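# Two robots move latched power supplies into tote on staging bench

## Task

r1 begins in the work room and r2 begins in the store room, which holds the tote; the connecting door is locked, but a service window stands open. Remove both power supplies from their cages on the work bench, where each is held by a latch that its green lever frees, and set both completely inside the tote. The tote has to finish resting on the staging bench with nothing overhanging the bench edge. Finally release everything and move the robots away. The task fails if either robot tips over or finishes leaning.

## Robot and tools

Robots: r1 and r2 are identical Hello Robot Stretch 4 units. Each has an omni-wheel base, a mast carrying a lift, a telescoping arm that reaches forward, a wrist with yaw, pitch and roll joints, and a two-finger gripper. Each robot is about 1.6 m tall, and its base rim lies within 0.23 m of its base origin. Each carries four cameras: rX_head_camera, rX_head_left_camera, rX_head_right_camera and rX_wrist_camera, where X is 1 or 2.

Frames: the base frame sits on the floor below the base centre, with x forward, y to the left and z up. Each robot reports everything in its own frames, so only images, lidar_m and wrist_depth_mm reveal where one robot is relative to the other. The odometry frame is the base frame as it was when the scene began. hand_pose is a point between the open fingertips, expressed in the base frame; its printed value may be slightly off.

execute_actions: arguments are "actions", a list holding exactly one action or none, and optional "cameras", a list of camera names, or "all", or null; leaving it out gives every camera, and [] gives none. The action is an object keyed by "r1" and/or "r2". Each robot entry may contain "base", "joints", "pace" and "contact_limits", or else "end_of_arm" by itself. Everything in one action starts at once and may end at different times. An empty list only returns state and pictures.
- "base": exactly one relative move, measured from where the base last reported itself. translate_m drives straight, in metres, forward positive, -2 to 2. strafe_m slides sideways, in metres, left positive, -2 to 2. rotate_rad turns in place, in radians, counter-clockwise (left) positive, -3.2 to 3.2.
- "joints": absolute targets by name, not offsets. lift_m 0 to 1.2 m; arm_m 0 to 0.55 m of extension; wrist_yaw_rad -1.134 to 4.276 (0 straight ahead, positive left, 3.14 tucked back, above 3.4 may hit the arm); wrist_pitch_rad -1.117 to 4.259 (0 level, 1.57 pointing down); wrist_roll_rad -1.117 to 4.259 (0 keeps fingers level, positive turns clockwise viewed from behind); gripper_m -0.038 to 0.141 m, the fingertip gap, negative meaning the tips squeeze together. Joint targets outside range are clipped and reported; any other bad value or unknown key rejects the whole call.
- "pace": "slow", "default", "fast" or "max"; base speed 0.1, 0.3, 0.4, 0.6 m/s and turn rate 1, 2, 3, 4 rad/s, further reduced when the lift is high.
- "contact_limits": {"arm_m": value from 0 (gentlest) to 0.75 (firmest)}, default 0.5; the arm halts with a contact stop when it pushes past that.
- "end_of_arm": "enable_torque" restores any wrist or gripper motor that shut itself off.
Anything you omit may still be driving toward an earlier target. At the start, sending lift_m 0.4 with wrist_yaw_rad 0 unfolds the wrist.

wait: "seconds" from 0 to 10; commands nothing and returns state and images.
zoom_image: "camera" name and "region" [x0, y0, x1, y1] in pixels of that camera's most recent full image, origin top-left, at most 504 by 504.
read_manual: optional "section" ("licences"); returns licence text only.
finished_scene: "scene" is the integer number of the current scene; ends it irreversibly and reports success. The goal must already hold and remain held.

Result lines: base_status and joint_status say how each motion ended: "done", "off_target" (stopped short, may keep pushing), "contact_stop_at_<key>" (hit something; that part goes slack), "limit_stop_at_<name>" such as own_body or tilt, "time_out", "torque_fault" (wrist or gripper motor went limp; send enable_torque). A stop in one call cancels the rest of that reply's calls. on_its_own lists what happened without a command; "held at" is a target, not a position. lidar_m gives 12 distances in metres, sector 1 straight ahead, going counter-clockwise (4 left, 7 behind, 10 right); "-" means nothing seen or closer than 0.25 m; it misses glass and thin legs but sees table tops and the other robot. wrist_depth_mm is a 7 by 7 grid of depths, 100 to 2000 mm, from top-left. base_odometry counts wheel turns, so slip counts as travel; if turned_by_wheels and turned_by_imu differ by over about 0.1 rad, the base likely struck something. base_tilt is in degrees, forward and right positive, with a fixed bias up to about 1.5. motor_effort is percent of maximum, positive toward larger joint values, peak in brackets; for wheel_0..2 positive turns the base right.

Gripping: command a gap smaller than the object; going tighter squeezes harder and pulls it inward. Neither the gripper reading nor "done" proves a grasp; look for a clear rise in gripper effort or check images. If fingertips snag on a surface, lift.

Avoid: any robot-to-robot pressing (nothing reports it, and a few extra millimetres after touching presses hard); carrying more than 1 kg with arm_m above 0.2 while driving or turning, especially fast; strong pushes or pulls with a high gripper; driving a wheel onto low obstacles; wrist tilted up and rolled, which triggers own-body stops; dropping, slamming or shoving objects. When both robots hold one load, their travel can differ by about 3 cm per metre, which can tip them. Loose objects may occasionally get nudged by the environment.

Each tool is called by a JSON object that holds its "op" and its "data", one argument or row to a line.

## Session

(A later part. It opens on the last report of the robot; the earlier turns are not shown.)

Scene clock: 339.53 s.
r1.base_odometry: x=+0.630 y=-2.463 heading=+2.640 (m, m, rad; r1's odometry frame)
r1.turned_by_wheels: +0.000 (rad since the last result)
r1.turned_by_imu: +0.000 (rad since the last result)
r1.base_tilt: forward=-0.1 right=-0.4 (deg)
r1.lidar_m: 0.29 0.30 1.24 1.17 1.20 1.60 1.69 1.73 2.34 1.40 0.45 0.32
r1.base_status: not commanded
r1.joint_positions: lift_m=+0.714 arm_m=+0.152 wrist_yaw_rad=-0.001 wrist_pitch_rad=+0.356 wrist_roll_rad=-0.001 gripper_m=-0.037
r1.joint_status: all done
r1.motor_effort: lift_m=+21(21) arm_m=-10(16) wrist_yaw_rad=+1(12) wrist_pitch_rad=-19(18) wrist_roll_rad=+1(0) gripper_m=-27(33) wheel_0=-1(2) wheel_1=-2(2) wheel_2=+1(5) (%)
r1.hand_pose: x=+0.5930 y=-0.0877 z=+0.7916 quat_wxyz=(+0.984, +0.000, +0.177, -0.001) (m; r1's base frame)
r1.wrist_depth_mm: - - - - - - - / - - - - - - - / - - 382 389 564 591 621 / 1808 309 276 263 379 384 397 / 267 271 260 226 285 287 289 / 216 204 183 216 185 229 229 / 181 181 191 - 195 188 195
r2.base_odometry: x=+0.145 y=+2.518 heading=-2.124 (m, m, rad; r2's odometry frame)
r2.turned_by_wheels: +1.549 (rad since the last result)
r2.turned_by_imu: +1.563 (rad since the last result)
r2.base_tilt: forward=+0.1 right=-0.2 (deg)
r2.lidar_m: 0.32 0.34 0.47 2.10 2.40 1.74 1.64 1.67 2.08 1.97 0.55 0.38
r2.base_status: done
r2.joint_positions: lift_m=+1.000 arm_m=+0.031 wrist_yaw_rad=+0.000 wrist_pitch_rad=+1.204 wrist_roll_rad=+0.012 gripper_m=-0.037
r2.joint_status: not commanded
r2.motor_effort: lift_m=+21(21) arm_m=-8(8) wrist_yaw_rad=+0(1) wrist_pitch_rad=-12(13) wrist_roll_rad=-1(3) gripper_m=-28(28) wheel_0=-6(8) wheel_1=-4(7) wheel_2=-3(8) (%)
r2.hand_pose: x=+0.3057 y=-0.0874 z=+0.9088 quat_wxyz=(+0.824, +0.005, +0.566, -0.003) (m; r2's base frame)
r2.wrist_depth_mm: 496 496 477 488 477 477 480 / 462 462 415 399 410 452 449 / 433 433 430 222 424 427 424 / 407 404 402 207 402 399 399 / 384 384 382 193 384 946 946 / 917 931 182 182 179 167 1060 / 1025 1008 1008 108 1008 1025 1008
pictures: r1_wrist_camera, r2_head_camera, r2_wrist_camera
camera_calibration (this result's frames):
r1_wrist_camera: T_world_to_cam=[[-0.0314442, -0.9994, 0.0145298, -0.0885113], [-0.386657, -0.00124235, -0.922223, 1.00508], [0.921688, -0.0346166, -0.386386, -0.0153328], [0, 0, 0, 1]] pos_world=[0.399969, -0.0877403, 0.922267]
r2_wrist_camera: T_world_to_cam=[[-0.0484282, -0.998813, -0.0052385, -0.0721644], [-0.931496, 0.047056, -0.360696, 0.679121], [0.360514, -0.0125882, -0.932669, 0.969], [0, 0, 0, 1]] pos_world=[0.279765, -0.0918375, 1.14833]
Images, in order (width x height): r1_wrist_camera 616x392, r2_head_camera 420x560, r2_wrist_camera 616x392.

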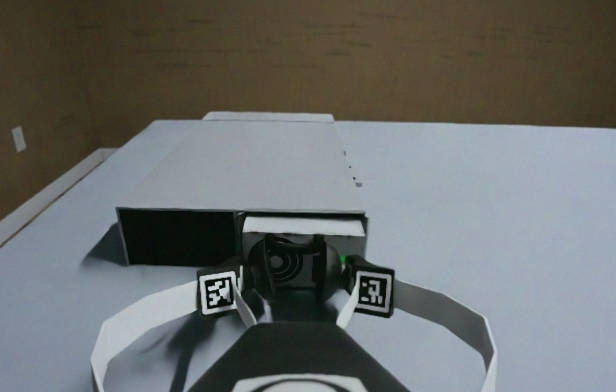

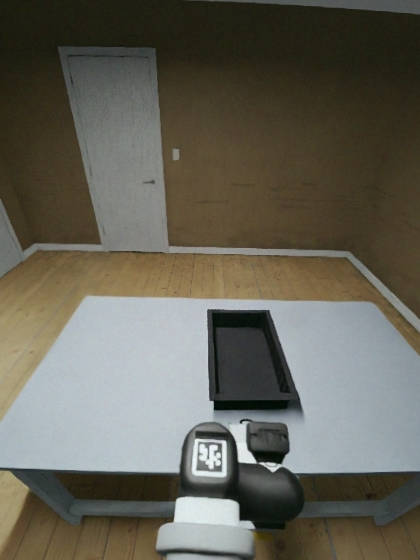

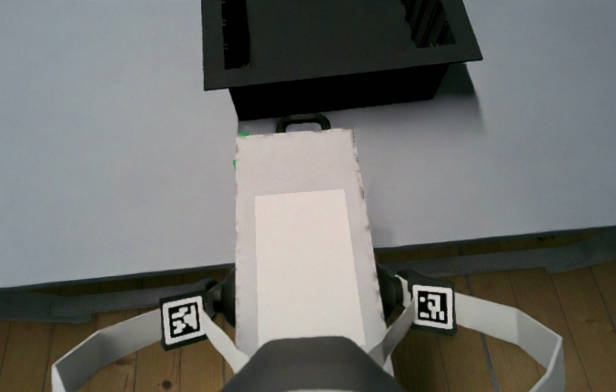

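{"op": "execute_actions", "data": {
  "actions": [
    {"r1":{"joints":{"arm_m":0.0},"base":{"translate_m":-0.04},"pace":"slow"},"r2":{"joints":{"arm_m":0.25,"lift_m":1.03}}}
  ],
  "cameras": ["r1_wrist_camera","r2_head_camera","r2_wrist_camera"]
}}

Scene clock: 342.60 s.
r1.base_odometry: x=+0.665 y=-2.482 heading=+2.640 (m, m, rad; r1's odometry frame)
r1.turned_by_wheels: +0.000 (rad since the last result)
r1.turned_by_imu: +0.000 (rad since the last result)
r1.base_tilt: forward=+0.0 right=-0.4 (deg)
r1.lidar_m: 0.34 0.34 1.24 1.17 1.22 1.63 1.64 1.72 2.27 2.94 0.49 0.39
r1.base_status: done
r1.joint_positions: lift_m=+0.714 arm_m=+0.003 wrist_yaw_rad=+0.000 wrist_pitch_rad=+0.357 wrist_roll_rad=-0.001 gripper_m=-0.037
r1.joint_status: all done
r1.motor_effort: lift_m=+21(21) arm_m=-10(12) wrist_yaw_rad=-2(1) wrist_pitch_rad=-21(22) wrist_roll_rad=+3(0) gripper_m=-27(29) wheel_0=-3(2) wheel_1=-1(4) wheel_2=+2(6) (%)
r1.hand_pose: x=+0.4438 y=-0.0874 z=+0.7913 quat_wxyz=(+0.984, +0.000, +0.178, +0.000) (m; r1's base frame)
r1.wrist_depth_mm: - - - - - - - / - - - - - - - / - - 480 442 580 597 615 / 1808 364 349 274 379 392 402 / 268 274 264 225 286 289 290 / 217 205 180 218 183 229 230 / 183 183 192 - 196 190 193
r2.base_odometry: x=+0.145 y=+2.518 heading=-2.124 (m, m, rad; r2's odometry frame)
r2.turned_by_wheels: +0.000 (rad since the last result)
r2.turned_by_imu: +0.001 (rad since the last result)
r2.base_tilt: forward=+0.1 right=-0.2 (deg)
r2.lidar_m: 0.33 0.34 0.48 2.11 2.43 1.73 1.63 1.70 2.09 1.94 0.51 0.36
r2.base_status: not commanded
r2.joint_positions: lift_m=+1.030 arm_m=+0.249 wrist_yaw_rad=+0.000 wrist_pitch_rad=+1.204 wrist_roll_rad=+0.012 gripper_m=-0.037
r2.joint_status: all done
r2.motor_effort: lift_m=+25(26) arm_m=+8(6) wrist_yaw_rad=-1(1) wrist_pitch_rad=-11(14) wrist_roll_rad=-1(2) gripper_m=-28(28) wheel_0=-6(6) wheel_1=-4(4) wheel_2=-3(3) (%)
r2.hand_pose: x=+0.5231 y=-0.0874 z=+0.9385 quat_wxyz=(+0.824, +0.005, +0.566, -0.003) (m; r2's base frame)
r2.wrist_depth_mm: 535 530 496 508 496 517 517 / 496 492 484 488 473 477 484 / 466 462 421 223 452 442 452 / 436 433 343 206 424 373 427 / 413 410 325 193 399 329 402 / 392 387 182 182 179 167 382 / 368 364 364 108 362 364 362
pictures: r1_wrist_camera, r2_head_camera, r2_wrist_camera
camera_calibration (this result's frames):
r1_wrist_camera: T_world_to_cam=[[-0.0302948, -0.999436, 0.0144965, -0.093371], [-0.387665, -0.00161954, -0.921799, 0.94721], [0.921302, -0.0335455, -0.387398, 0.123108], [0, 0, 0, 1]] pos_world=[0.250952, -0.0876546, 0.922182]
r2_wrist_camera: T_world_to_cam=[[-0.0483083, -0.998819, -0.00524611, -0.0615288], [-0.931445, 0.046945, -0.360841, 0.892336], [0.360661, -0.0125452, -0.932613, 0.918174], [0, 0, 0, 1]] pos_world=[0.49704, -0.0918283, 1.17797]
Images, in order (width x height): r1_wrist_camera 616x392, r2_head_camera 420x560, r2_wrist_camera 616x392.

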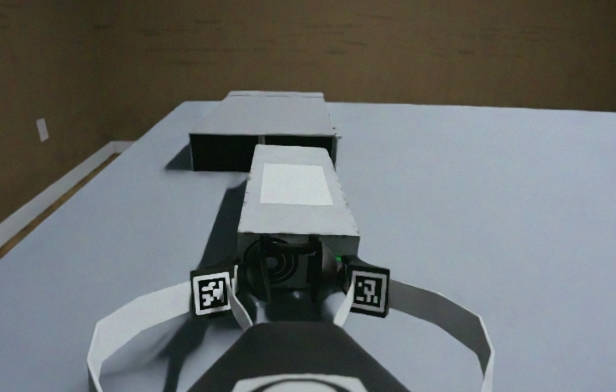

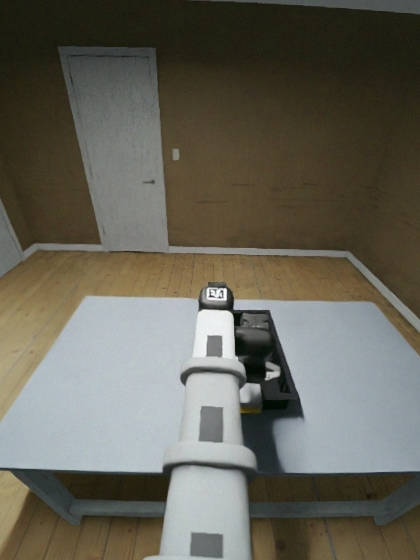

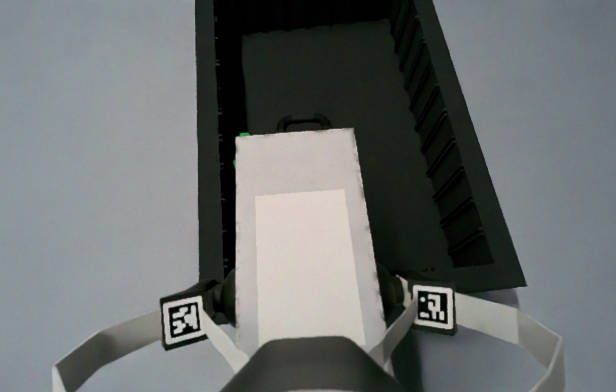

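{"op": "execute_actions", "data": {
  "actions": [
    {"r1":{"joints":{"gripper_m":0.045},"base":{"translate_m":-0.035},"pace":"slow"},"r2":{"base":{"rotate_rad":0.055},"joints":{"arm_m":0.35},"pace":"slow"}}
  ],
  "cameras": []
}}

{"op": "execute_actions", "data": {
  "actions": [
    {"r1":{"base":{"translate_m":-0.04}},"r2":{"base":{"strafe_m":-0.036},"joints":{"arm_m":0.49,"lift_m":0.98},"pace":"slow"}}
  ],
  "cameras": ["r1_wrist_camera","r2_wrist_camera"]
}}

Scene clock: 346.40 s.
r1.base_odometry: x=+0.695 y=-2.499 heading=+2.640 (m, m, rad; r1's odometry frame)
r1.turned_by_wheels: +0.000 (rad since the last result)
r1.turned_by_imu: +0.000 (rad since the last result)
r1.base_tilt: forward=-0.1 right=-0.4 (deg)
r1.lidar_m: 0.34 0.38 1.22 1.15 1.19 1.62 1.61 1.67 2.21 2.92 0.55 0.42
r1.base_status: done
r1.joint_positions: lift_m=+0.714 arm_m=+0.003 wrist_yaw_rad=+0.001 wrist_pitch_rad=+0.353 wrist_roll_rad=+0.000 gripper_m=+0.045
r1.joint_status: all done
r1.motor_effort: lift_m=+21(21) arm_m=-9(10) wrist_yaw_rad=-4(6) wrist_pitch_rad=-9(21) wrist_roll_rad=-1(2) gripper_m=-2(27) wheel_0=-1(1) wheel_1=-2(4) wheel_2=+1(5) (%)
r1.hand_pose: x=+0.4442 y=-0.0873 z=+0.7925 quat_wxyz=(+0.984, +0.000, +0.175, +0.000) (m; r1's base frame)
r1.wrist_depth_mm: - - - - - - - / - - - - - - - / - - 508 459 591 615 647 / 1863 375 377 289 392 399 404 / 276 279 258 242 279 296 298 / 221 224 198 222 198 234 234 / 186 185 196 - 200 193 199
r2.base_odometry: x=+0.145 y=+2.518 heading=-2.070 (m, m, rad; r2's odometry frame)
r2.turned_by_wheels: +0.054 (rad since the last result)
r2.turned_by_imu: +0.056 (rad since the last result)
r2.base_tilt: forward=+0.2 right=-0.2 (deg)
r2.lidar_m: 0.32 0.34 0.51 2.13 2.35 1.69 1.62 1.71 2.04 1.95 0.53 0.33
r2.base_status: done
r2.joint_positions: lift_m=+1.030 arm_m=+0.349 wrist_yaw_rad=+0.000 wrist_pitch_rad=+1.204 wrist_roll_rad=+0.012 gripper_m=-0.037
r2.joint_status: all done
r2.motor_effort: lift_m=+26(26) arm_m=+8(7) wrist_yaw_rad=-1(1) wrist_pitch_rad=-11(12) wrist_roll_rad=-2(2) gripper_m=-28(29) wheel_0=-5(7) wheel_1=-3(6) wheel_2=-4(8) (%)
r2.hand_pose: x=+0.6230 y=-0.0874 z=+0.9384 quat_wxyz=(+0.824, +0.005, +0.566, -0.003) (m; r2's base frame)
r2.wrist_depth_mm: 530 530 525 421 424 512 517 / 496 492 480 473 473 442 484 / 466 462 449 222 452 399 455 / 436 436 424 206 427 377 427 / 413 410 399 193 399 384 399 / 392 389 182 182 179 167 307 / 368 362 362 108 359 359 287
pictures: none
No camera images: the call's "cameras" was empty. Leave "cameras" out to get every camera's image.

Scene clock: 349.07 s.
r1.base_odometry: x=+0.730 y=-2.518 heading=+2.640 (m, m, rad; r1's odometry frame)
r1.turned_by_wheels: +0.000 (rad since the last result)
r1.turned_by_imu: +0.000 (rad since the last result)
r1.base_tilt: forward=+0.0 right=-0.4 (deg)
r1.lidar_m: 0.40 0.43 1.23 1.16 1.21 1.63 1.55 1.62 2.14 2.92 0.60 0.46
r1.base_status: done
r1.joint_positions: lift_m=+0.714 arm_m=+0.003 wrist_yaw_rad=+0.000 wrist_pitch_rad=+0.353 wrist_roll_rad=+0.000 gripper_m=+0.045
r1.joint_status: not commanded
r1.motor_effort: lift_m=+21(21) arm_m=-9(9) wrist_yaw_rad=-1(3) wrist_pitch_rad=-8(9) wrist_roll_rad=+0(1) gripper_m=-3(3) wheel_0=-1(7) wheel_1=+1(6) wheel_2=+0(7) (%)
r1.hand_pose: x=+0.4442 y=-0.0874 z=+0.7926 quat_wxyz=(+0.985, +0.000, +0.175, +0.000) (m; r1's base frame)
r1.wrist_depth_mm: - - - - - - - / - - - - - - - / - - 512 500 603 621 647 / 1808 373 379 289 394 402 410 / 274 281 273 279 294 296 298 / 220 224 198 222 199 235 239 / 236 216 220 - 291 298 1042
r2.base_odometry: x=+0.114 y=+2.535 heading=-2.070 (m, m, rad; r2's odometry frame)
r2.turned_by_wheels: +0.000 (rad since the last result)
r2.turned_by_imu: +0.001 (rad since the last result)
r2.base_tilt: forward=+0.1 right=-0.3 (deg)
r2.lidar_m: 0.31 0.34 0.49 2.14 2.34 1.70 1.64 1.69 2.01 1.92 0.47 0.36
r2.base_status: done
r2.joint_positions: lift_m=+0.980 arm_m=+0.489 wrist_yaw_rad=+0.000 wrist_pitch_rad=+1.204 wrist_roll_rad=+0.012 gripper_m=-0.037
r2.joint_status: all done
r2.motor_effort: lift_m=+20(24) arm_m=+8(6) wrist_yaw_rad=+0(0) wrist_pitch_rad=-12(12) wrist_roll_rad=-3(1) gripper_m=-28(27) wheel_0=+6(8) wheel_1=-3(8) wheel_2=+0(3) (%)
r2.hand_pose: x=+0.7629 y=-0.0874 z=+0.8888 quat_wxyz=(+0.824, +0.005, +0.566, -0.003) (m; r2's base frame)
r2.wrist_depth_mm: 1430 1464 462 462 455 459 452 / 433 433 430 427 427 424 424 / 407 404 309 222 345 317 397 / 382 382 289 207 373 304 375 / 362 359 273 193 351 307 351 / 342 342 182 181 179 167 330 / 324 244 252 108 315 312 252
pictures: r1_wrist_camera, r2_wrist_camera
camera_calibration (this result's frames):
r1_wrist_camera: T_world_to_cam=[[-0.030329, -0.999441, 0.0140531, -0.0929721], [-0.383252, -0.00135712, -0.923643, 0.948084], [0.923146, -0.033399, -0.382997, 0.118942], [0, 0, 0, 1]] pos_world=[0.250735, -0.0876609, 0.922552]
r2_wrist_camera: T_world_to_cam=[[-0.0483729, -0.998816, -0.00522404, -0.0501794], [-0.931606, 0.047003, -0.360417, 1.09758], [0.360236, -0.0125677, -0.932776, 0.785872], [0, 0, 0, 1]] pos_world=[0.736988, -0.0918331, 1.12837]
Images, in order (width x height): r1_wrist_camera 616x392, r2_wrist_camera 616x392.

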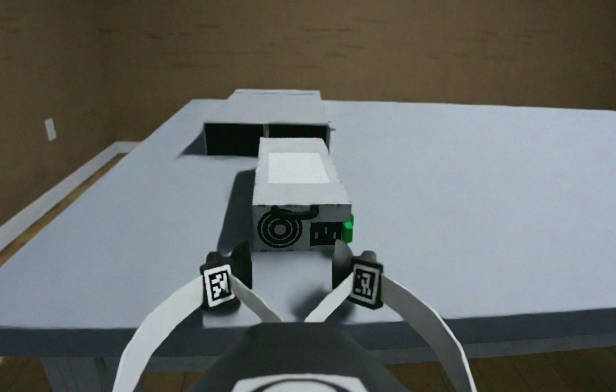

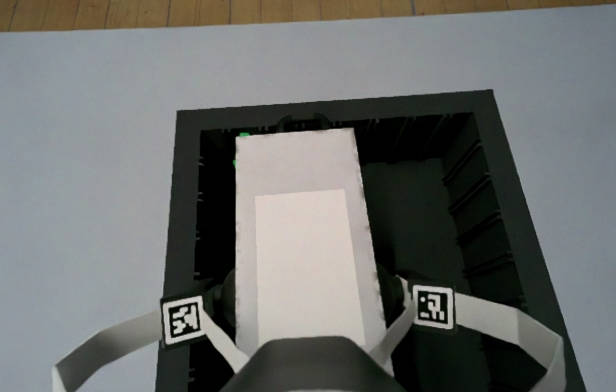

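{"op": "execute_actions", "data": {
  "actions": [
    {"r1":{"joints":{"lift_m":0.96}},"r2":{"base":{"strafe_m":0.005},"joints":{"arm_m":0.502,"lift_m":0.93},"pace":"slow"}}
  ],
  "cameras": []
}}

{"op": "execute_actions", "data": {
  "actions": [
    {"r1":{"joints":{"wrist_pitch_rad":1.2,"arm_m":0.33,"gripper_m":0.105}},"r2":{"joints":{"lift_m":0.88,"gripper_m":-0.005},"pace":"slow"}}
  ],
  "cameras": ["r1_wrist_camera","r2_wrist_camera"]
}}

Scene clock: 351.53 s.
r1.base_odometry: x=+0.730 y=-2.518 heading=+2.640 (m, m, rad; r1's odometry frame)
r1.turned_by_wheels: +0.000 (rad since the last result)
r1.turned_by_imu: +0.000 (rad since the last result)
r1.base_tilt: forward=+0.0 right=-0.4 (deg)
r1.lidar_m: 0.39 0.44 1.24 1.17 1.20 1.60 1.58 1.63 2.16 2.94 0.62 0.43
r1.base_status: not commanded
r1.joint_positions: lift_m=+0.960 arm_m=+0.003 wrist_yaw_rad=+0.000 wrist_pitch_rad=+0.352 wrist_roll_rad=+0.000 gripper_m=+0.045
r1.joint_status: all done
r1.motor_effort: lift_m=+23(24) arm_m=-9(9) wrist_yaw_rad=-2(1) wrist_pitch_rad=-7(8) wrist_roll_rad=-2(1) gripper_m=-4(3) wheel_0=-1(1) wheel_1=+2(1) wheel_2=+0(0) (%)
r1.hand_pose: x=+0.4442 y=-0.0874 z=+1.0384 quat_wxyz=(+0.985, +0.000, +0.175, +0.000) (m; r1's base frame)
r1.wrist_depth_mm: - - - - - - - / - - - - - - - / - - - - - - - / - - - 976 991 1008 1042 / 1863 - 683 661 741 750 759 / 1576 1576 198 525 198 591 597 / 1366 492 496 - 508 492 504
r2.base_odometry: x=+0.118 y=+2.533 heading=-2.070 (m, m, rad; r2's odometry frame)
r2.turned_by_wheels: +0.000 (rad since the last result)
r2.turned_by_imu: +0.000 (rad since the last result)
r2.base_tilt: forward=+0.2 right=-0.2 (deg)
r2.lidar_m: 0.32 0.36 0.49 2.16 2.33 1.71 1.64 1.72 2.01 1.91 0.46 0.36
r2.base_status: done
r2.joint_positions: lift_m=+0.930 arm_m=+0.501 wrist_yaw_rad=+0.000 wrist_pitch_rad=+1.204 wrist_roll_rad=+0.012 gripper_m=-0.037
r2.joint_status: all done
r2.motor_effort: lift_m=+20(20) arm_m=+8(7) wrist_yaw_rad=-1(1) wrist_pitch_rad=-13(12) wrist_roll_rad=-2(2) gripper_m=-27(28) wheel_0=-4(7) wheel_1=+2(5) wheel_2=+0(0) (%)
r2.hand_pose: x=+0.7749 y=-0.0874 z=+0.8389 quat_wxyz=(+0.824, +0.005, +0.566, -0.003) (m; r2's base frame)
r2.wrist_depth_mm: 402 399 397 394 394 392 389 / 373 373 264 264 265 265 359 / 351 345 274 222 319 296 291 / 329 324 263 207 322 309 234 / 310 304 252 193 300 297 224 / 294 212 182 181 179 167 227 / 277 196 237 108 271 273 213
pictures: none
No camera images: the call's "cameras" was empty. Leave "cameras" out to get every camera's image.

Scene clock: 353.63 s.
r1.base_odometry: x=+0.730 y=-2.518 heading=+2.640 (m, m, rad; r1's odometry frame)
r1.turned_by_wheels: +0.000 (rad since the last result)
r1.turned_by_imu: +0.000 (rad since the last result)
r1.base_tilt: forward=-0.1 right=-0.3 (deg)
r1.lidar_m: 0.40 0.41 1.24 1.17 1.21 1.58 1.56 1.62 2.15 2.92 0.63 0.44
r1.base_status: not commanded
r1.joint_positions: lift_m=+0.960 arm_m=+0.328 wrist_yaw_rad=+0.000 wrist_pitch_rad=+1.201 wrist_roll_rad=+0.000 gripper_m=+0.105
r1.joint_status: all done
r1.motor_effort: lift_m=+23(23) arm_m=+9(10) wrist_yaw_rad=-1(2) wrist_pitch_rad=-3(4) wrist_roll_rad=-1(1) gripper_m=-1(3) wheel_0=-1(1) wheel_1=+1(2) wheel_2=+0(0) (%)
r1.hand_pose: x=+0.6036 y=-0.0874 z=+0.8691 quat_wxyz=(+0.825, +0.000, +0.565, +0.000) (m; r1's base frame)
r1.wrist_depth_mm: 1281 397 343 351 413 418 427 / 1205 373 327 332 392 399 402 / 1138 355 357 359 373 375 379 / 1078 343 345 309 353 357 362 / 676 325 329 294 334 345 347 / 310 307 307 279 315 327 329 / 297 298 304 - 312 310 315
r2.base_odometry: x=+0.118 y=+2.533 heading=-2.070 (m, m, rad; r2's odometry frame)
r2.turned_by_wheels: +0.000 (rad since the last result)
r2.turned_by_imu: +0.001 (rad since the last result)
r2.base_tilt: forward=+0.2 right=-0.2 (deg)
r2.lidar_m: 0.31 0.34 0.49 2.14 2.32 1.72 1.64 1.71 2.00 1.90 0.50 0.36
r2.base_status: not commanded
r2.joint_positions: lift_m=+0.880 arm_m=+0.501 wrist_yaw_rad=+0.000 wrist_pitch_rad=+1.204 wrist_roll_rad=+0.012 gripper_m=-0.004
r2.joint_status: all done
r2.motor_effort: lift_m=+20(19) arm_m=+8(8) wrist_yaw_rad=+0(0) wrist_pitch_rad=-12(12) wrist_roll_rad=-3(3) gripper_m=-25(29) wheel_0=-4(4) wheel_1=+2(2) wheel_2=+0(0) (%)
r2.hand_pose: x=+0.7749 y=-0.0874 z=+0.7889 quat_wxyz=(+0.824, +0.005, +0.566, -0.003) (m; r2's base frame)
r2.wrist_depth_mm: 336 334 218 216 219 218 217 / 312 210 236 241 249 251 216 / 293 196 273 229 286 282 223 / 276 184 263 213 268 265 225 / 260 174 250 200 251 254 226 / 247 163 186 187 184 236 229 / 234 158 228 108 226 227 222
pictures: r1_wrist_camera, r2_wrist_camera
camera_calibration (this result's frames):
r1_wrist_camera: T_world_to_cam=[[-0.00945539, -0.999439, 0.0321335, -0.117542], [-0.946239, -0.00144777, -0.323464, 0.89809], [0.323329, -0.0334644, -0.945695, 0.852148], [0, 0, 0, 1]] pos_world=[0.573172, -0.0876596, 1.10015]
r2_wrist_camera: T_world_to_cam=[[-0.0483729, -0.998816, -0.00522469, -0.0501203], [-0.931601, 0.0470031, -0.36043, 1.07274], [0.360248, -0.0125677, -0.932772, 0.688259], [0, 0, 0, 1]] pos_world=[0.748996, -0.0918331, 1.02837]
Images, in order (width x height): r1_wrist_camera 616x392, r2_wrist_camera 616x392.

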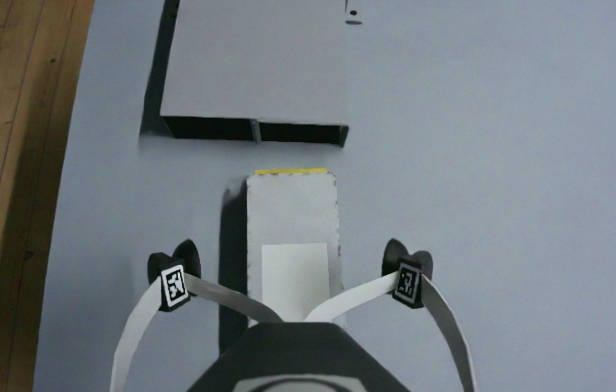

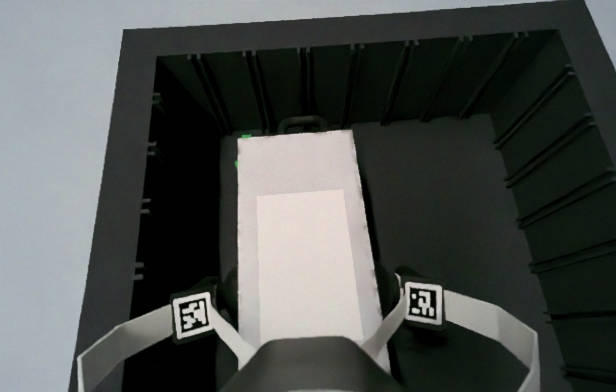

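{"op": "execute_actions", "data": {
  "actions": [
    {"r1":{"joints":{"lift_m":0.883,"arm_m":0.333,"gripper_m":0.095}},"r2":{"joints":{"lift_m":0.873,"gripper_m":0.012},"pace":"slow"}}
  ],
  "cameras": []
}}

{"op": "execute_actions", "data": {
  "actions": [
    {"r1":{"joints":{"lift_m":0.879,"gripper_m":-0.038}},"r2":{"joints":{"lift_m":0.882,"gripper_m":0.045},"pace":"slow"}}
  ],
  "cameras": []
}}

{"op": "execute_actions", "data": {
  "actions": [
    {"r1":{"joints":{"lift_m":1.0,"arm_m":0.2},"pace":"slow"},"r2":{"joints":{"lift_m":0.892,"gripper_m":0.082},"pace":"slow"}}
  ],
  "cameras": ["r1_wrist_camera","r2_wrist_camera"]
}}

Scene clock: 355.13 s.
r1.base_odometry: x=+0.730 y=-2.518 heading=+2.640 (m, m, rad; r1's odometry frame)
r1.turned_by_wheels: +0.000 (rad since the last result)
r1.turned_by_imu: +0.000 (rad since the last result)
r1.base_tilt: forward=+0.0 right=-0.3 (deg)
r1.lidar_m: 0.40 0.42 1.22 1.16 1.21 1.60 1.57 1.61 2.14 2.93 0.64 0.44
r1.base_status: not commanded
r1.joint_positions: lift_m=+0.883 arm_m=+0.331 wrist_yaw_rad=+0.000 wrist_pitch_rad=+1.201 wrist_roll_rad=+0.000 gripper_m=+0.095
r1.joint_status: all done
r1.motor_effort: lift_m=+18(21) arm_m=+9(12) wrist_yaw_rad=-1(1) wrist_pitch_rad=-3(4) wrist_roll_rad=+0(0) gripper_m=-1(1) wheel_0=-1(1) wheel_1=+2(1) wheel_2=+0(0) (%)
r1.hand_pose: x=+0.6066 y=-0.0874 z=+0.7925 quat_wxyz=(+0.825, +0.000, +0.565, +0.000) (m; r1's base frame)
r1.wrist_depth_mm: 301 255 254 257 315 322 327 / 287 287 289 291 301 307 312 / 273 276 277 238 286 290 296 / 260 264 264 228 273 277 278 / 248 251 228 218 257 263 267 / 237 237 209 208 207 252 254 / 229 230 235 - 239 241 244
r2.base_odometry: x=+0.118 y=+2.533 heading=-2.070 (m, m, rad; r2's odometry frame)
r2.turned_by_wheels: +0.000 (rad since the last result)
r2.turned_by_imu: +0.000 (rad since the last result)
r2.base_tilt: forward=+0.2 right=-0.2 (deg)
r2.lidar_m: 0.33 0.35 0.49 2.12 2.33 1.65 1.63 1.72 2.02 1.94 0.49 0.34
r2.base_status: not commanded
r2.joint_positions: lift_m=+0.873 arm_m=+0.501 wrist_yaw_rad=+0.000 wrist_pitch_rad=+1.204 wrist_roll_rad=+0.012 gripper_m=+0.012
r2.joint_status: all done
r2.motor_effort: lift_m=+20(19) arm_m=+8(8) wrist_yaw_rad=+0(1) wrist_pitch_rad=-12(12) wrist_roll_rad=-1(1) gripper_m=-23(25) wheel_0=-5(4) wheel_1=+2(2) wheel_2=+0(1) (%)
r2.hand_pose: x=+0.7749 y=-0.0874 z=+0.7819 quat_wxyz=(+0.824, +0.005, +0.566, -0.003) (m; r2's base frame)
r2.wrist_depth_mm: 325 320 209 211 210 211 211 / 304 201 236 242 248 250 217 / 285 188 274 234 277 273 223 / 268 175 257 217 262 259 226 / 253 167 244 204 247 246 226 / 240 158 188 191 188 229 228 / 225 156 221 108 220 221 220
pictures: none
No camera images: the call's "cameras" was empty. Leave "cameras" out to get every camera's image.

Scene clock: 357.13 s.
r1.base_odometry: x=+0.730 y=-2.518 heading=+2.640 (m, m, rad; r1's odometry frame)
r1.turned_by_wheels: +0.000 (rad since the last result)
r1.turned_by_imu: +0.000 (rad since the last result)
r1.base_tilt: forward=-0.1 right=-0.4 (deg)
r1.lidar_m: 0.41 0.43 1.23 1.16 1.21 1.59 1.56 1.62 2.16 2.92 0.61 0.44
r1.base_status: not commanded
r1.joint_positions: lift_m=+0.879 arm_m=+0.331 wrist_yaw_rad=+0.000 wrist_pitch_rad=+1.204 wrist_roll_rad=+0.000 gripper_m=-0.037
r1.joint_status: all done
r1.motor_effort: lift_m=+22(22) arm_m=+9(9) wrist_yaw_rad=-2(1) wrist_pitch_rad=-11(14) wrist_roll_rad=+0(2) gripper_m=-35(35) wheel_0=-1(1) wheel_1=+1(1) wheel_2=+0(0) (%)
r1.hand_pose: x=+0.6058 y=-0.0874 z=+0.7879 quat_wxyz=(+0.824, +0.000, +0.566, +0.000) (m; r1's base frame)
r1.wrist_depth_mm: 293 245 244 248 307 312 319 / 278 279 283 285 291 298 301 / 265 267 267 200 278 282 285 / 253 255 195 193 264 268 271 / 242 244 186 186 252 256 259 / 230 167 177 179 179 168 248 / 221 225 227 - 233 236 237
r2.base_odometry: x=+0.118 y=+2.533 heading=-2.070 (m, m, rad; r2's odometry frame)
r2.turned_by_wheels: +0.000 (rad since the last result)
r2.turned_by_imu: +0.000 (rad since the last result)
r2.base_tilt: forward=+0.2 right=-0.2 (deg)
r2.lidar_m: 0.31 0.37 0.51 2.14 2.30 1.70 1.63 1.71 2.01 1.90 0.48 0.36
r2.base_status: not commanded
r2.joint_positions: lift_m=+0.881 arm_m=+0.501 wrist_yaw_rad=+0.000 wrist_pitch_rad=+1.204 wrist_roll_rad=+0.012 gripper_m=+0.045
r2.joint_status: all done
r2.motor_effort: lift_m=+26(26) arm_m=+8(8) wrist_yaw_rad=+0(0) wrist_pitch_rad=-13(12) wrist_roll_rad=-2(2) gripper_m=-14(23) wheel_0=-4(4) wheel_1=+2(2) wheel_2=+0(0) (%)
r2.hand_pose: x=+0.7749 y=-0.0874 z=+0.7904 quat_wxyz=(+0.824, +0.005, +0.566, -0.003) (m; r2's base frame)
r2.wrist_depth_mm: 338 336 220 219 220 220 219 / 314 212 236 241 248 250 216 / 296 198 274 243 286 283 223 / 277 186 263 226 271 266 226 / 262 175 250 213 255 255 225 / 248 164 191 200 193 241 228 / 236 154 229 108 229 228 224
pictures: none
No camera images: the call's "cameras" was empty. Leave "cameras" out to get every camera's image.

Scene clock: 359.73 s.
r1.base_odometry: x=+0.730 y=-2.518 heading=+2.640 (m, m, rad; r1's odometry frame)
r1.turned_by_wheels: +0.000 (rad since the last result)
r1.turned_by_imu: +0.000 (rad since the last result)
r1.base_tilt: forward=-0.1 right=-0.3 (deg)
r1.lidar_m: 0.36 0.43 1.23 1.16 1.19 1.61 1.56 1.64 2.15 2.93 0.61 0.40
r1.base_status: not commanded
r1.joint_positions: lift_m=+1.000 arm_m=+0.202 wrist_yaw_rad=+0.000 wrist_pitch_rad=+1.204 wrist_roll_rad=+0.000 gripper_m=-0.037
r1.joint_status: all done
r1.motor_effort: lift_m=+26(27) arm_m=-10(10) wrist_yaw_rad=-1(2) wrist_pitch_rad=-11(11) wrist_roll_rad=+0(1) gripper_m=-36(36) wheel_0=-1(1) wheel_1=+1(1) wheel_2=+0(0) (%)
r1.hand_pose: x=+0.4762 y=-0.0874 z=+0.9085 quat_wxyz=(+0.824, +0.000, +0.566, +0.000) (m; r1's base frame)
r1.wrist_depth_mm: 1308 442 430 404 459 466 469 / 1255 418 421 430 433 439 442 / 1182 399 394 200 410 418 424 / 1118 377 193 194 394 399 399 / 1098 362 187 186 373 379 384 / 1042 167 177 179 179 168 373 / 991 976 1025 - 1060 1025 1060
r2.base_odometry: x=+0.118 y=+2.533 heading=-2.070 (m, m, rad; r2's odometry frame)
r2.turned_by_wheels: +0.000 (rad since the last result)
r2.turned_by_imu: +0.001 (rad since the last result)
r2.base_tilt: forward=+0.2 right=-0.2 (deg)
r2.lidar_m: 0.33 0.35 0.47 2.13 2.32 1.71 1.63 1.75 2.03 1.90 0.49 0.35
r2.base_status: not commanded
r2.joint_positions: lift_m=+0.892 arm_m=+0.501 wrist_yaw_rad=+0.000 wrist_pitch_rad=+1.201 wrist_roll_rad=+0.012 gripper_m=+0.082
r2.joint_status: all done
r2.motor_effort: lift_m=+22(25) arm_m=+8(8) wrist_yaw_rad=-1(1) wrist_pitch_rad=-2(12) wrist_roll_rad=-2(1) gripper_m=-1(14) wheel_0=-4(5) wheel_1=+2(2) wheel_2=+0(0) (%)
r2.hand_pose: x=+0.7759 y=-0.0874 z=+0.8011 quat_wxyz=(+0.825, +0.005, +0.565, -0.003) (m; r2's base frame)
r2.wrist_depth_mm: 357 355 355 353 351 349 343 / 332 229 233 239 245 250 224 / 310 220 277 272 298 290 217 / 293 200 279 243 286 282 224 / 276 189 260 229 266 268 225 / 260 179 196 216 201 254 228 / 247 165 240 108 242 238 232
pictures: r1_wrist_camera, r2_wrist_camera
camera_calibration (this result's frames):
r1_wrist_camera: T_world_to_cam=[[-0.00942069, -0.999438, 0.0321613, -0.120062], [-0.947172, -0.00139262, -0.320722, 0.788162], [0.320587, -0.0334837, -0.946627, 0.932784], [0, 0, 0, 1]] pos_world=[0.446355, -0.087664, 1.13964]
r2_wrist_camera: T_world_to_cam=[[-0.0482269, -0.998822, -0.00539667, -0.0499714], [-0.930324, 0.0468848, -0.363729, 1.0797], [0.363554, -0.0125209, -0.931489, 0.69571], [0, 0, 0, 1]] pos_world=[0.749133, -0.0918232, 1.04049]
Images, in order (width x height): r1_wrist_camera 616x392, r2_wrist_camera 616x392.

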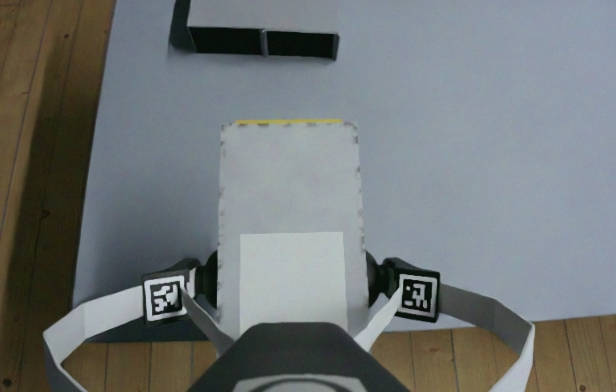

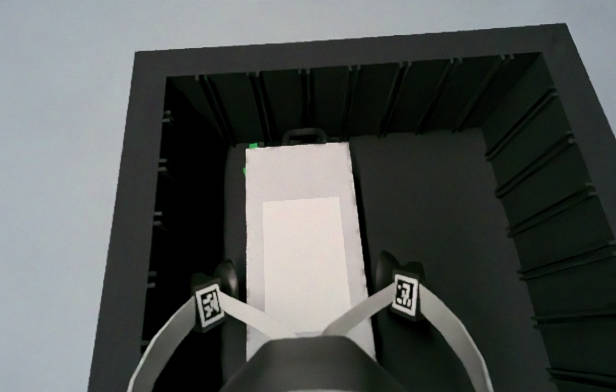

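{"op": "execute_actions", "data": {
  "actions": [
    {"r1":{"joints":{"arm_m":0.03},"base":{"rotate_rad":-1.515},"pace":"slow"},"r2":{"joints":{"lift_m":1.02}}}
  ],
  "cameras": []
}}

{"op": "execute_actions", "data": {
  "actions": [
    {"r1":{"base":{"translate_m":0.8}},"r2":{"joints":{"arm_m":0.0,"gripper_m":0.105},"base":{"rotate_rad":1.48}}}
  ],
  "cameras": []
}}

{"op": "execute_actions", "data": {
  "actions": [
    {"r1":{"base":{"translate_m":1.2}},"r2":{"base":{"translate_m":1.2}}}
  ],
  "cameras": ["r1_head_camera","r2_head_camera"]
}}

Scene clock: 363.00 s.
r1.base_odometry: x=+0.730 y=-2.518 heading=+1.125 (m, m, rad; r1's odometry frame)
r1.turned_by_wheels: -1.515 (rad since the last result)
r1.turned_by_imu: -1.533 (rad since the last result)
r1.base_tilt: forward=+0.0 right=-0.3 (deg)
r1.lidar_m: 2.92 0.58 0.42 0.39 1.64 1.20 1.15 1.21 1.64 1.57 1.65 2.28
r1.base_status: done
r1.joint_positions: lift_m=+1.000 arm_m=+0.032 wrist_yaw_rad=+0.000 wrist_pitch_rad=+1.204 wrist_roll_rad=+0.000 gripper_m=-0.037
r1.joint_status: all done
r1.motor_effort: lift_m=+26(27) arm_m=-9(8) wrist_yaw_rad=-3(3) wrist_pitch_rad=-11(11) wrist_roll_rad=+2(1) gripper_m=-36(35) wheel_0=+2(5) wheel_1=+1(4) wheel_2=+2(7) (%)
r1.hand_pose: x=+0.3061 y=-0.0874 z=+0.9085 quat_wxyz=(+0.824, +0.000, +0.566, +0.000) (m; r1's base frame)
r1.wrist_depth_mm: 1308 1308 1336 1366 1366 1397 1397 / 1281 1255 1255 1281 1336 1336 1366 / 1205 1182 1182 201 1255 1255 1281 / 1138 1118 194 193 1182 1205 1229 / 1078 1118 187 186 1138 1138 1182 / 1025 167 178 179 179 168 1098 / 976 1008 976 - 1025 1060 1060
r2.base_odometry: x=+0.118 y=+2.533 heading=-2.070 (m, m, rad; r2's odometry frame)
r2.turned_by_wheels: +0.000 (rad since the last result)
r2.turned_by_imu: +0.001 (rad since the last result)
r2.base_tilt: forward=+0.1 right=-0.3 (deg)
r2.lidar_m: 0.34 0.35 0.50 2.14 2.30 1.70 1.63 1.73 2.01 1.93 0.48 0.37
r2.base_status: not commanded
r2.joint_positions: lift_m=+1.020 arm_m=+0.501 wrist_yaw_rad=+0.000 wrist_pitch_rad=+1.201 wrist_roll_rad=+0.012 gripper_m=+0.082
r2.joint_status: all done
r2.motor_effort: lift_m=+23(24) arm_m=+9(8) wrist_yaw_rad=-1(1) wrist_pitch_rad=-3(2) wrist_roll_rad=-1(1) gripper_m=-1(1) wheel_0=-4(4) wheel_1=+2(2) wheel_2=+0(0) (%)
r2.hand_pose: x=+0.7759 y=-0.0874 z=+0.9290 quat_wxyz=(+0.825, +0.005, +0.565, -0.003) (m; r2's base frame)
r2.wrist_depth_mm: 1499 1499 1499 1499 1464 1464 1464 / 488 488 484 484 480 480 477 / 455 455 455 452 355 449 445 / 430 427 362 379 413 362 421 / 404 404 368 357 399 342 397 / 382 382 197 340 201 303 375 / 364 359 303 108 359 297 355
pictures: none
No camera images: the call's "cameras" was empty. Leave "cameras" out to get every camera's image.

Scene clock: 367.17 s.
r1.base_odometry: x=+1.075 y=-1.796 heading=+1.126 (m, m, rad; r1's odometry frame)
r1.turned_by_wheels: +0.000 (rad since the last result)
r1.turned_by_imu: +0.002 (rad since the last result)
r1.base_tilt: forward=+0.0 right=-0.3 (deg)
r1.lidar_m: 2.11 0.54 0.40 0.39 0.41 0.59 1.96 2.07 1.66 1.57 1.63 2.32
r1.base_status: done
r1.joint_positions: lift_m=+1.000 arm_m=+0.032 wrist_yaw_rad=+0.000 wrist_pitch_rad=+1.203 wrist_roll_rad=+0.000 gripper_m=-0.037
r1.joint_status: not commanded
r1.motor_effort: lift_m=+26(26) arm_m=-9(9) wrist_yaw_rad=-2(1) wrist_pitch_rad=-11(13) wrist_roll_rad=+0(0) gripper_m=-37(36) wheel_0=-1(2) wheel_1=+1(4) wheel_2=+0(8) (%)
r1.hand_pose: x=+0.3062 y=-0.0874 z=+0.9085 quat_wxyz=(+0.824, +0.000, +0.566, +0.000) (m; r1's base frame)
r1.wrist_depth_mm: 1308 1308 1366 1336 1397 1397 1430 / 1255 1255 1281 1308 1308 1336 1336 / 1182 1182 1182 200 1255 1281 1281 / 1118 1160 195 193 1182 1205 1229 / 1078 1098 186 186 1138 1138 1160 / 1025 167 178 179 179 168 1138 / 891 1008 946 - 1060 1060 1060
r2.base_odometry: x=+0.118 y=+2.533 heading=-0.591 (m, m, rad; r2's odometry frame)
r2.turned_by_wheels: +1.479 (rad since the last result)
r2.turned_by_imu: +1.494 (rad since the last result)
r2.base_tilt: forward=+0.1 right=-0.2 (deg)
r2.lidar_m: 2.14 2.39 1.74 1.64 1.67 2.04 1.92 0.56 0.39 0.32 0.35 0.47
r2.base_status: done
r2.joint_positions: lift_m=+1.020 arm_m=+0.003 wrist_yaw_rad=+0.000 wrist_pitch_rad=+1.201 wrist_roll_rad=+0.012 gripper_m=+0.105
r2.joint_status: all done
joint sent to its limit — the command would take r2.arm_m past its lower limit, so that joint was sent only as far as its limit.
r2.motor_effort: lift_m=+22(22) arm_m=-8(11) wrist_yaw_rad=+0(1) wrist_pitch_rad=-4(3) wrist_roll_rad=-3(1) gripper_m=-1(2) wheel_0=-3(8) wheel_1=-2(9) wheel_2=-4(8) (%)
r2.hand_pose: x=+0.2782 y=-0.0874 z=+0.9291 quat_wxyz=(+0.825, +0.005, +0.565, -0.003) (m; r2's base frame)
r2.wrist_depth_mm: 1537 1499 1499 1499 1464 517 512 / 1397 1397 1397 1397 1366 484 480 / 1308 1308 1308 1281 1281 462 452 / 1229 1229 1229 1229 1205 1182 424 / 1182 1160 1160 1160 1118 1138 397 / 1118 1098 197 1098 904 1060 379 / 1042 1025 1042 108 1042 1025 362
pictures: none
No camera images: the call's "cameras" was empty. Leave "cameras" out to get every camera's image.

Scene clock: 372.67 s.
r1.base_odometry: x=+1.592 y=-0.713 heading=+1.125 (m, m, rad; r1's odometry frame)
r1.turned_by_wheels: +0.000 (rad since the last result)
r1.turned_by_imu: +0.002 (rad since the last result)
r1.base_tilt: forward=+0.0 right=-0.4 (deg)
r1.lidar_m: 0.92 0.95 1.33 3.12 0.80 0.69 1.66 2.29 1.66 1.60 1.58 1.17
r1.base_status: done
r1.joint_positions: lift_m=+1.000 arm_m=+0.032 wrist_yaw_rad=+0.000 wrist_pitch_rad=+1.203 wrist_roll_rad=+0.000 gripper_m=-0.037
r1.joint_status: not commanded
r1.motor_effort: lift_m=+26(26) arm_m=-9(9) wrist_yaw_rad=-1(3) wrist_pitch_rad=-10(11) wrist_roll_rad=-1(0) gripper_m=-36(38) wheel_0=-1(4) wheel_1=+1(1) wheel_2=+0(8) (%)
r1.hand_pose: x=+0.3061 y=-0.0874 z=+0.9085 quat_wxyz=(+0.824, +0.000, +0.566, +0.000) (m; r1's base frame)
r1.wrist_depth_mm: 1205 1182 1182 1182 1182 1160 1138 / 1229 1255 1255 1281 1336 1308 1336 / 1182 1205 1229 200 1255 1229 1281 / 1138 1138 194 193 1160 1205 1205 / 1078 1078 186 185 1118 1138 1160 / 1042 167 178 179 179 168 1078 / 991 1008 960 - 1042 1042 1060
r2.base_odometry: x=+1.115 y=+1.865 heading=-0.591 (m, m, rad; r2's odometry frame)
r2.turned_by_wheels: +0.000 (rad since the last result)
r2.turned_by_imu: +0.003 (rad since the last result)
r2.base_tilt: forward=+0.1 right=-0.2 (deg)
r2.lidar_m: 0.95 1.22 1.55 1.75 1.79 2.31 1.42 0.57 0.70 2.97 1.86 1.03
r2.base_status: done
r2.joint_positions: lift_m=+1.020 arm_m=+0.003 wrist_yaw_rad=+0.000 wrist_pitch_rad=+1.201 wrist_roll_rad=+0.012 gripper_m=+0.105
r2.joint_status: not commanded
r2.motor_effort: lift_m=+21(21) arm_m=-8(8) wrist_yaw_rad=+0(0) wrist_pitch_rad=-3(3) wrist_roll_rad=+0(1) gripper_m=-1(0) wheel_0=+5(9) wheel_1=+2(6) wheel_2=-3(13) (%)
r2.hand_pose: x=+0.2781 y=-0.0874 z=+0.9291 quat_wxyz=(+0.825, +0.005, +0.565, -0.003) (m; r2's base frame)
r2.wrist_depth_mm: 1060 1098 1138 1182 1229 1281 1366 / 1229 1308 1336 1366 1397 1397 1397 / 1308 1308 1281 1281 1308 1308 1281 / 1229 1229 1229 1229 1229 1229 1229 / 1160 1160 1160 1160 1160 1138 1160 / 1098 1098 198 1078 1060 1078 1078 / 1060 1025 1042 108 1042 1025 1042
pictures: r1_head_camera, r2_head_camera
Images, in order (width x height): r1_head_camera 420x560, r2_head_camera 420x560.

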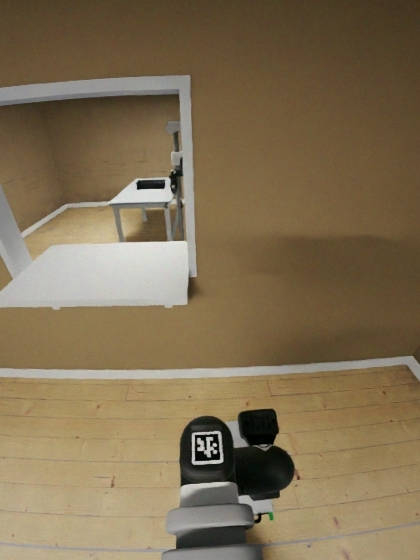

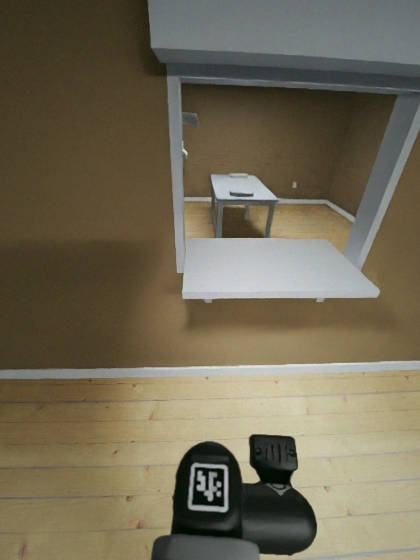

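{"op": "execute_actions", "data": {
  "actions": [
    {"r1":{"base":{"strafe_m":0.4},"joints":{"lift_m":1.1}},"r2":{"base":{"rotate_rad":0.05},"joints":{"lift_m":1.13}}}
  ],
  "cameras": []
}}

{"op": "execute_actions", "data": {
  "actions": [
    {"r1":{"base":{"translate_m":0.56},"joints":{"arm_m":0.18}},"r2":{"base":{"translate_m":0.2}}}
  ],
  "cameras": []
}}

{"op": "execute_actions", "data": {
  "actions": [
    {"r1":{"joints":{"arm_m":0.42,"lift_m":1.05}}}
  ],
  "cameras": ["r1_wrist_camera","r2_head_camera"]
}}

Scene clock: 375.60 s.
r1.base_odometry: x=+1.231 y=-0.541 heading=+1.125 (m, m, rad; r1's odometry frame)
r1.turned_by_wheels: +0.000 (rad since the last result)
r1.turned_by_imu: -0.001 (rad since the last result)
r1.base_tilt: forward=+0.0 right=-0.5 (deg)
r1.lidar_m: 0.90 0.94 1.65 2.72 0.81 0.59 0.57 2.83 2.07 1.99 1.60 0.38
r1.base_status: done
r1.joint_positions: lift_m=+1.100 arm_m=+0.032 wrist_yaw_rad=+0.000 wrist_pitch_rad=+1.203 wrist_roll_rad=+0.000 gripper_m=-0.037
r1.joint_status: all done
r1.motor_effort: lift_m=+26(28) arm_m=-9(9) wrist_yaw_rad=-1(1) wrist_pitch_rad=-10(12) wrist_roll_rad=+0(1) gripper_m=-38(36) wheel_0=+1(11) wheel_1=-2(4) wheel_2=-1(1) (%)
r1.hand_pose: x=+0.3061 y=-0.0874 z=+1.0085 quat_wxyz=(+0.824, +0.000, +0.566, +0.000) (m; r1's base frame)
r1.wrist_depth_mm: 1205 1205 1182 1182 1160 1182 1160 / 1336 1366 1366 1397 1366 1397 1397 / 1308 1336 1281 201 1336 1397 1366 / 1229 1255 1229 193 1281 1336 1308 / 1182 1205 187 186 1205 1229 1255 / 1138 167 178 179 179 169 1205 / 1098 1098 1118 - 1160 1118 1138
r2.base_odometry: x=+1.115 y=+1.865 heading=-0.541 (m, m, rad; r2's odometry frame)
r2.turned_by_wheels: +0.049 (rad since the last result)
r2.turned_by_imu: +0.051 (rad since the last result)
r2.base_tilt: forward=+0.1 right=-0.2 (deg)
r2.lidar_m: 0.95 1.20 1.61 1.73 1.80 2.38 1.35 0.60 0.77 2.98 1.78 1.01
r2.base_status: done
r2.joint_positions: lift_m=+1.130 arm_m=+0.003 wrist_yaw_rad=+0.000 wrist_pitch_rad=+1.201 wrist_roll_rad=+0.012 gripper_m=+0.105
r2.joint_status: all done
r2.motor_effort: lift_m=+22(23) arm_m=-8(8) wrist_yaw_rad=+0(0) wrist_pitch_rad=-3(3) wrist_roll_rad=+0(2) gripper_m=-1(1) wheel_0=-5(5) wheel_1=-1(5) wheel_2=-3(5) (%)
r2.hand_pose: x=+0.2781 y=-0.0874 z=+1.0390 quat_wxyz=(+0.825, +0.005, +0.565, -0.003) (m; r2's base frame)
r2.wrist_depth_mm: 1078 1118 1138 1160 1205 1255 1281 / 1308 1336 1366 1430 1464 1464 1464 / 1464 1430 1430 1397 1397 1430 1397 / 1336 1366 1336 1336 1336 1308 1336 / 1281 1281 1255 1255 1255 1281 1255 / 1205 1205 198 1182 1160 1182 1182 / 1138 1118 1138 108 1160 1118 1118
pictures: none
No camera images: the call's "cameras" was empty. Leave "cameras" out to get every camera's image.

Scene clock: 378.93 s.
r1.base_odometry: x=+1.472 y=-0.036 heading=+1.125 (m, m, rad; r1's odometry frame)
r1.turned_by_wheels: +0.000 (rad since the last result)
r1.turned_by_imu: +0.001 (rad since the last result)
r1.base_tilt: forward=+0.0 right=-0.4 (deg)
r1.lidar_m: 0.33 0.37 0.51 2.43 2.84 1.18 1.13 2.86 2.11 2.04 0.83 0.34
r1.base_status: done
r1.joint_positions: lift_m=+1.100 arm_m=+0.178 wrist_yaw_rad=+0.000 wrist_pitch_rad=+1.203 wrist_roll_rad=+0.000 gripper_m=-0.037
r1.joint_status: all done
r1.motor_effort: lift_m=+26(26) arm_m=+9(8) wrist_yaw_rad=-3(1) wrist_pitch_rad=-11(14) wrist_roll_rad=+2(0) gripper_m=-37(37) wheel_0=-1(5) wheel_1=+1(3) wheel_2=+0(8) (%)
r1.hand_pose: x=+0.4530 y=-0.0874 z=+1.0086 quat_wxyz=(+0.824, +0.000, +0.566, +0.000) (m; r1's base frame)
r1.wrist_depth_mm: 370 373 382 389 392 399 362 / 355 359 364 366 373 379 359 / 340 342 340 200 355 359 364 / 320 327 194 193 336 342 353 / 307 312 187 186 322 329 334 / 297 167 177 180 179 169 319 / 283 287 290 - 297 300 303
r2.base_odometry: x=+1.286 y=+1.762 heading=-0.541 (m, m, rad; r2's odometry frame)
r2.turned_by_wheels: +0.000 (rad since the last result)
r2.turned_by_imu: +0.001 (rad since the last result)
r2.base_tilt: forward=+0.0 right=-0.2 (deg)
r2.lidar_m: 0.73 1.01 1.33 1.76 1.80 2.39 1.35 0.78 1.02 2.98 1.14 0.80
r2.base_status: done
r2.joint_positions: lift_m=+1.130 arm_m=+0.003 wrist_yaw_rad=+0.000 wrist_pitch_rad=+1.201 wrist_roll_rad=+0.012 gripper_m=+0.105
r2.joint_status: not commanded
r2.motor_effort: lift_m=+22(23) arm_m=-8(8) wrist_yaw_rad=+0(0) wrist_pitch_rad=-3(4) wrist_roll_rad=-2(2) gripper_m=-2(1) wheel_0=+4(9) wheel_1=+2(7) wheel_2=-3(12) (%)
r2.hand_pose: x=+0.2781 y=-0.0874 z=+1.0390 quat_wxyz=(+0.825, +0.005, +0.565, -0.003) (m; r2's base frame)
r2.wrist_depth_mm: 866 878 904 931 960 1008 1025 / 1042 1060 1098 1118 1160 1229 1255 / 1281 1308 1336 1366 1397 1397 1397 / 1366 1366 1336 1336 1336 1336 1336 / 1281 1281 1281 1255 1255 1255 1255 / 1205 1205 197 1205 1160 1205 1182 / 1138 1138 1138 108 1138 1118 1138
pictures: none
No camera images: the call's "cameras" was empty. Leave "cameras" out to get every camera's image.

Scene clock: 380.77 s.
r1.base_odometry: x=+1.472 y=-0.036 heading=+1.125 (m, m, rad; r1's odometry frame)
r1.turned_by_wheels: +0.000 (rad since the last result)
r1.turned_by_imu: +0.000 (rad since the last result)
r1.base_tilt: forward=+0.0 right=-0.4 (deg)
r1.lidar_m: 0.34 0.38 0.52 2.39 2.83 1.18 1.11 2.84 2.11 2.04 0.83 0.38
r1.base_status: not commanded
r1.joint_positions: lift_m=+1.050 arm_m=+0.418 wrist_yaw_rad=+0.000 wrist_pitch_rad=+1.203 wrist_roll_rad=+0.000 gripper_m=-0.037
r1.joint_status: all done
r1.motor_effort: lift_m=+22(25) arm_m=+9(11) wrist_yaw_rad=-4(2) wrist_pitch_rad=-9(13) wrist_roll_rad=+1(1) gripper_m=-36(36) wheel_0=-1(1) wheel_1=+1(1) wheel_2=+0(0) (%)
r1.hand_pose: x=+0.6930 y=-0.0874 z=+0.9589 quat_wxyz=(+0.824, +0.000, +0.566, +0.000) (m; r1's base frame)
r1.wrist_depth_mm: 314 319 322 325 334 334 343 / 298 301 306 307 315 320 325 / 286 287 287 200 298 303 307 / 272 274 194 193 285 287 290 / 259 263 186 185 272 276 278 / 248 167 178 179 179 168 265 / 238 242 244 - 251 252 255
r2.base_odometry: x=+1.286 y=+1.762 heading=-0.541 (m, m, rad; r2's odometry frame)
r2.turned_by_wheels: +0.000 (rad since the last result)
r2.turned_by_imu: +0.000 (rad since the last result)
r2.base_tilt: forward=+0.1 right=-0.2 (deg)
r2.lidar_m: 0.74 1.00 1.38 1.75 1.82 2.38 1.32 0.79 1.03 2.97 1.16 0.77
r2.base_status: not commanded
r2.joint_positions: lift_m=+1.130 arm_m=+0.003 wrist_yaw_rad=+0.000 wrist_pitch_rad=+1.201 wrist_roll_rad=+0.012 gripper_m=+0.105
r2.joint_status: not commanded
r2.motor_effort: lift_m=+22(23) arm_m=-8(8) wrist_yaw_rad=+0(0) wrist_pitch_rad=-3(3) wrist_roll_rad=-3(3) gripper_m=+0(2) wheel_0=+4(4) wheel_1=+2(2) wheel_2=-2(2) (%)
r2.hand_pose: x=+0.2781 y=-0.0874 z=+1.0390 quat_wxyz=(+0.825, +0.005, +0.565, -0.003) (m; r2's base frame)
r2.wrist_depth_mm: 866 891 904 917 960 991 1008 / 1042 1060 1078 1138 1160 1205 1281 / 1281 1308 1336 1397 1366 1397 1397 / 1366 1366 1336 1336 1336 1308 1336 / 1281 1281 1281 1281 1255 1229 1255 / 1229 1205 198 1182 1160 1182 1182 / 1138 1138 1138 108 1160 1118 1138
pictures: r1_wrist_camera, r2_head_camera
camera_calibration (this result's frames):
r1_wrist_camera: T_world_to_cam=[[-0.00921549, -0.99944, 0.032158, -0.119758], [-0.947047, -0.001599, -0.32109, 1.00997], [0.320962, -0.0334142, -0.946503, 0.910629], [0, 0, 0, 1]] pos_world=[0.663111, -0.0876479, 1.19006]
Images, in order (width x height): r1_wrist_camera 616x392, r2_head_camera 420x560.

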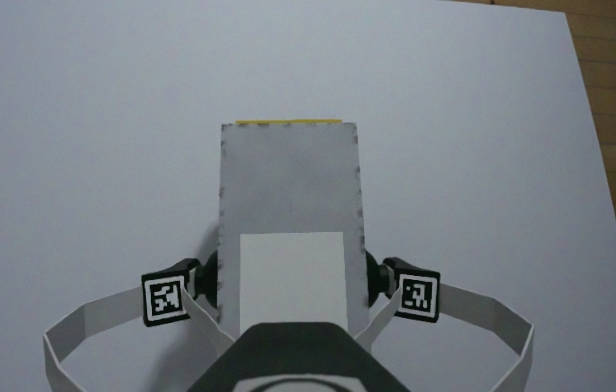

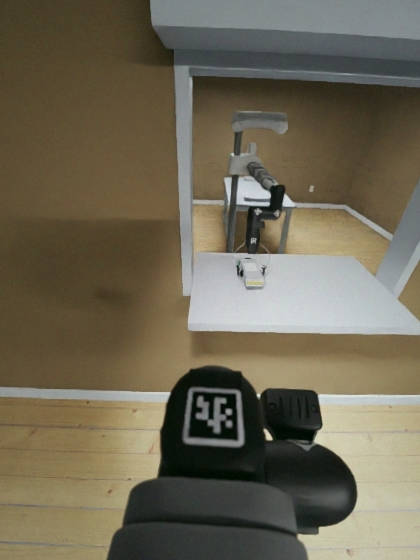

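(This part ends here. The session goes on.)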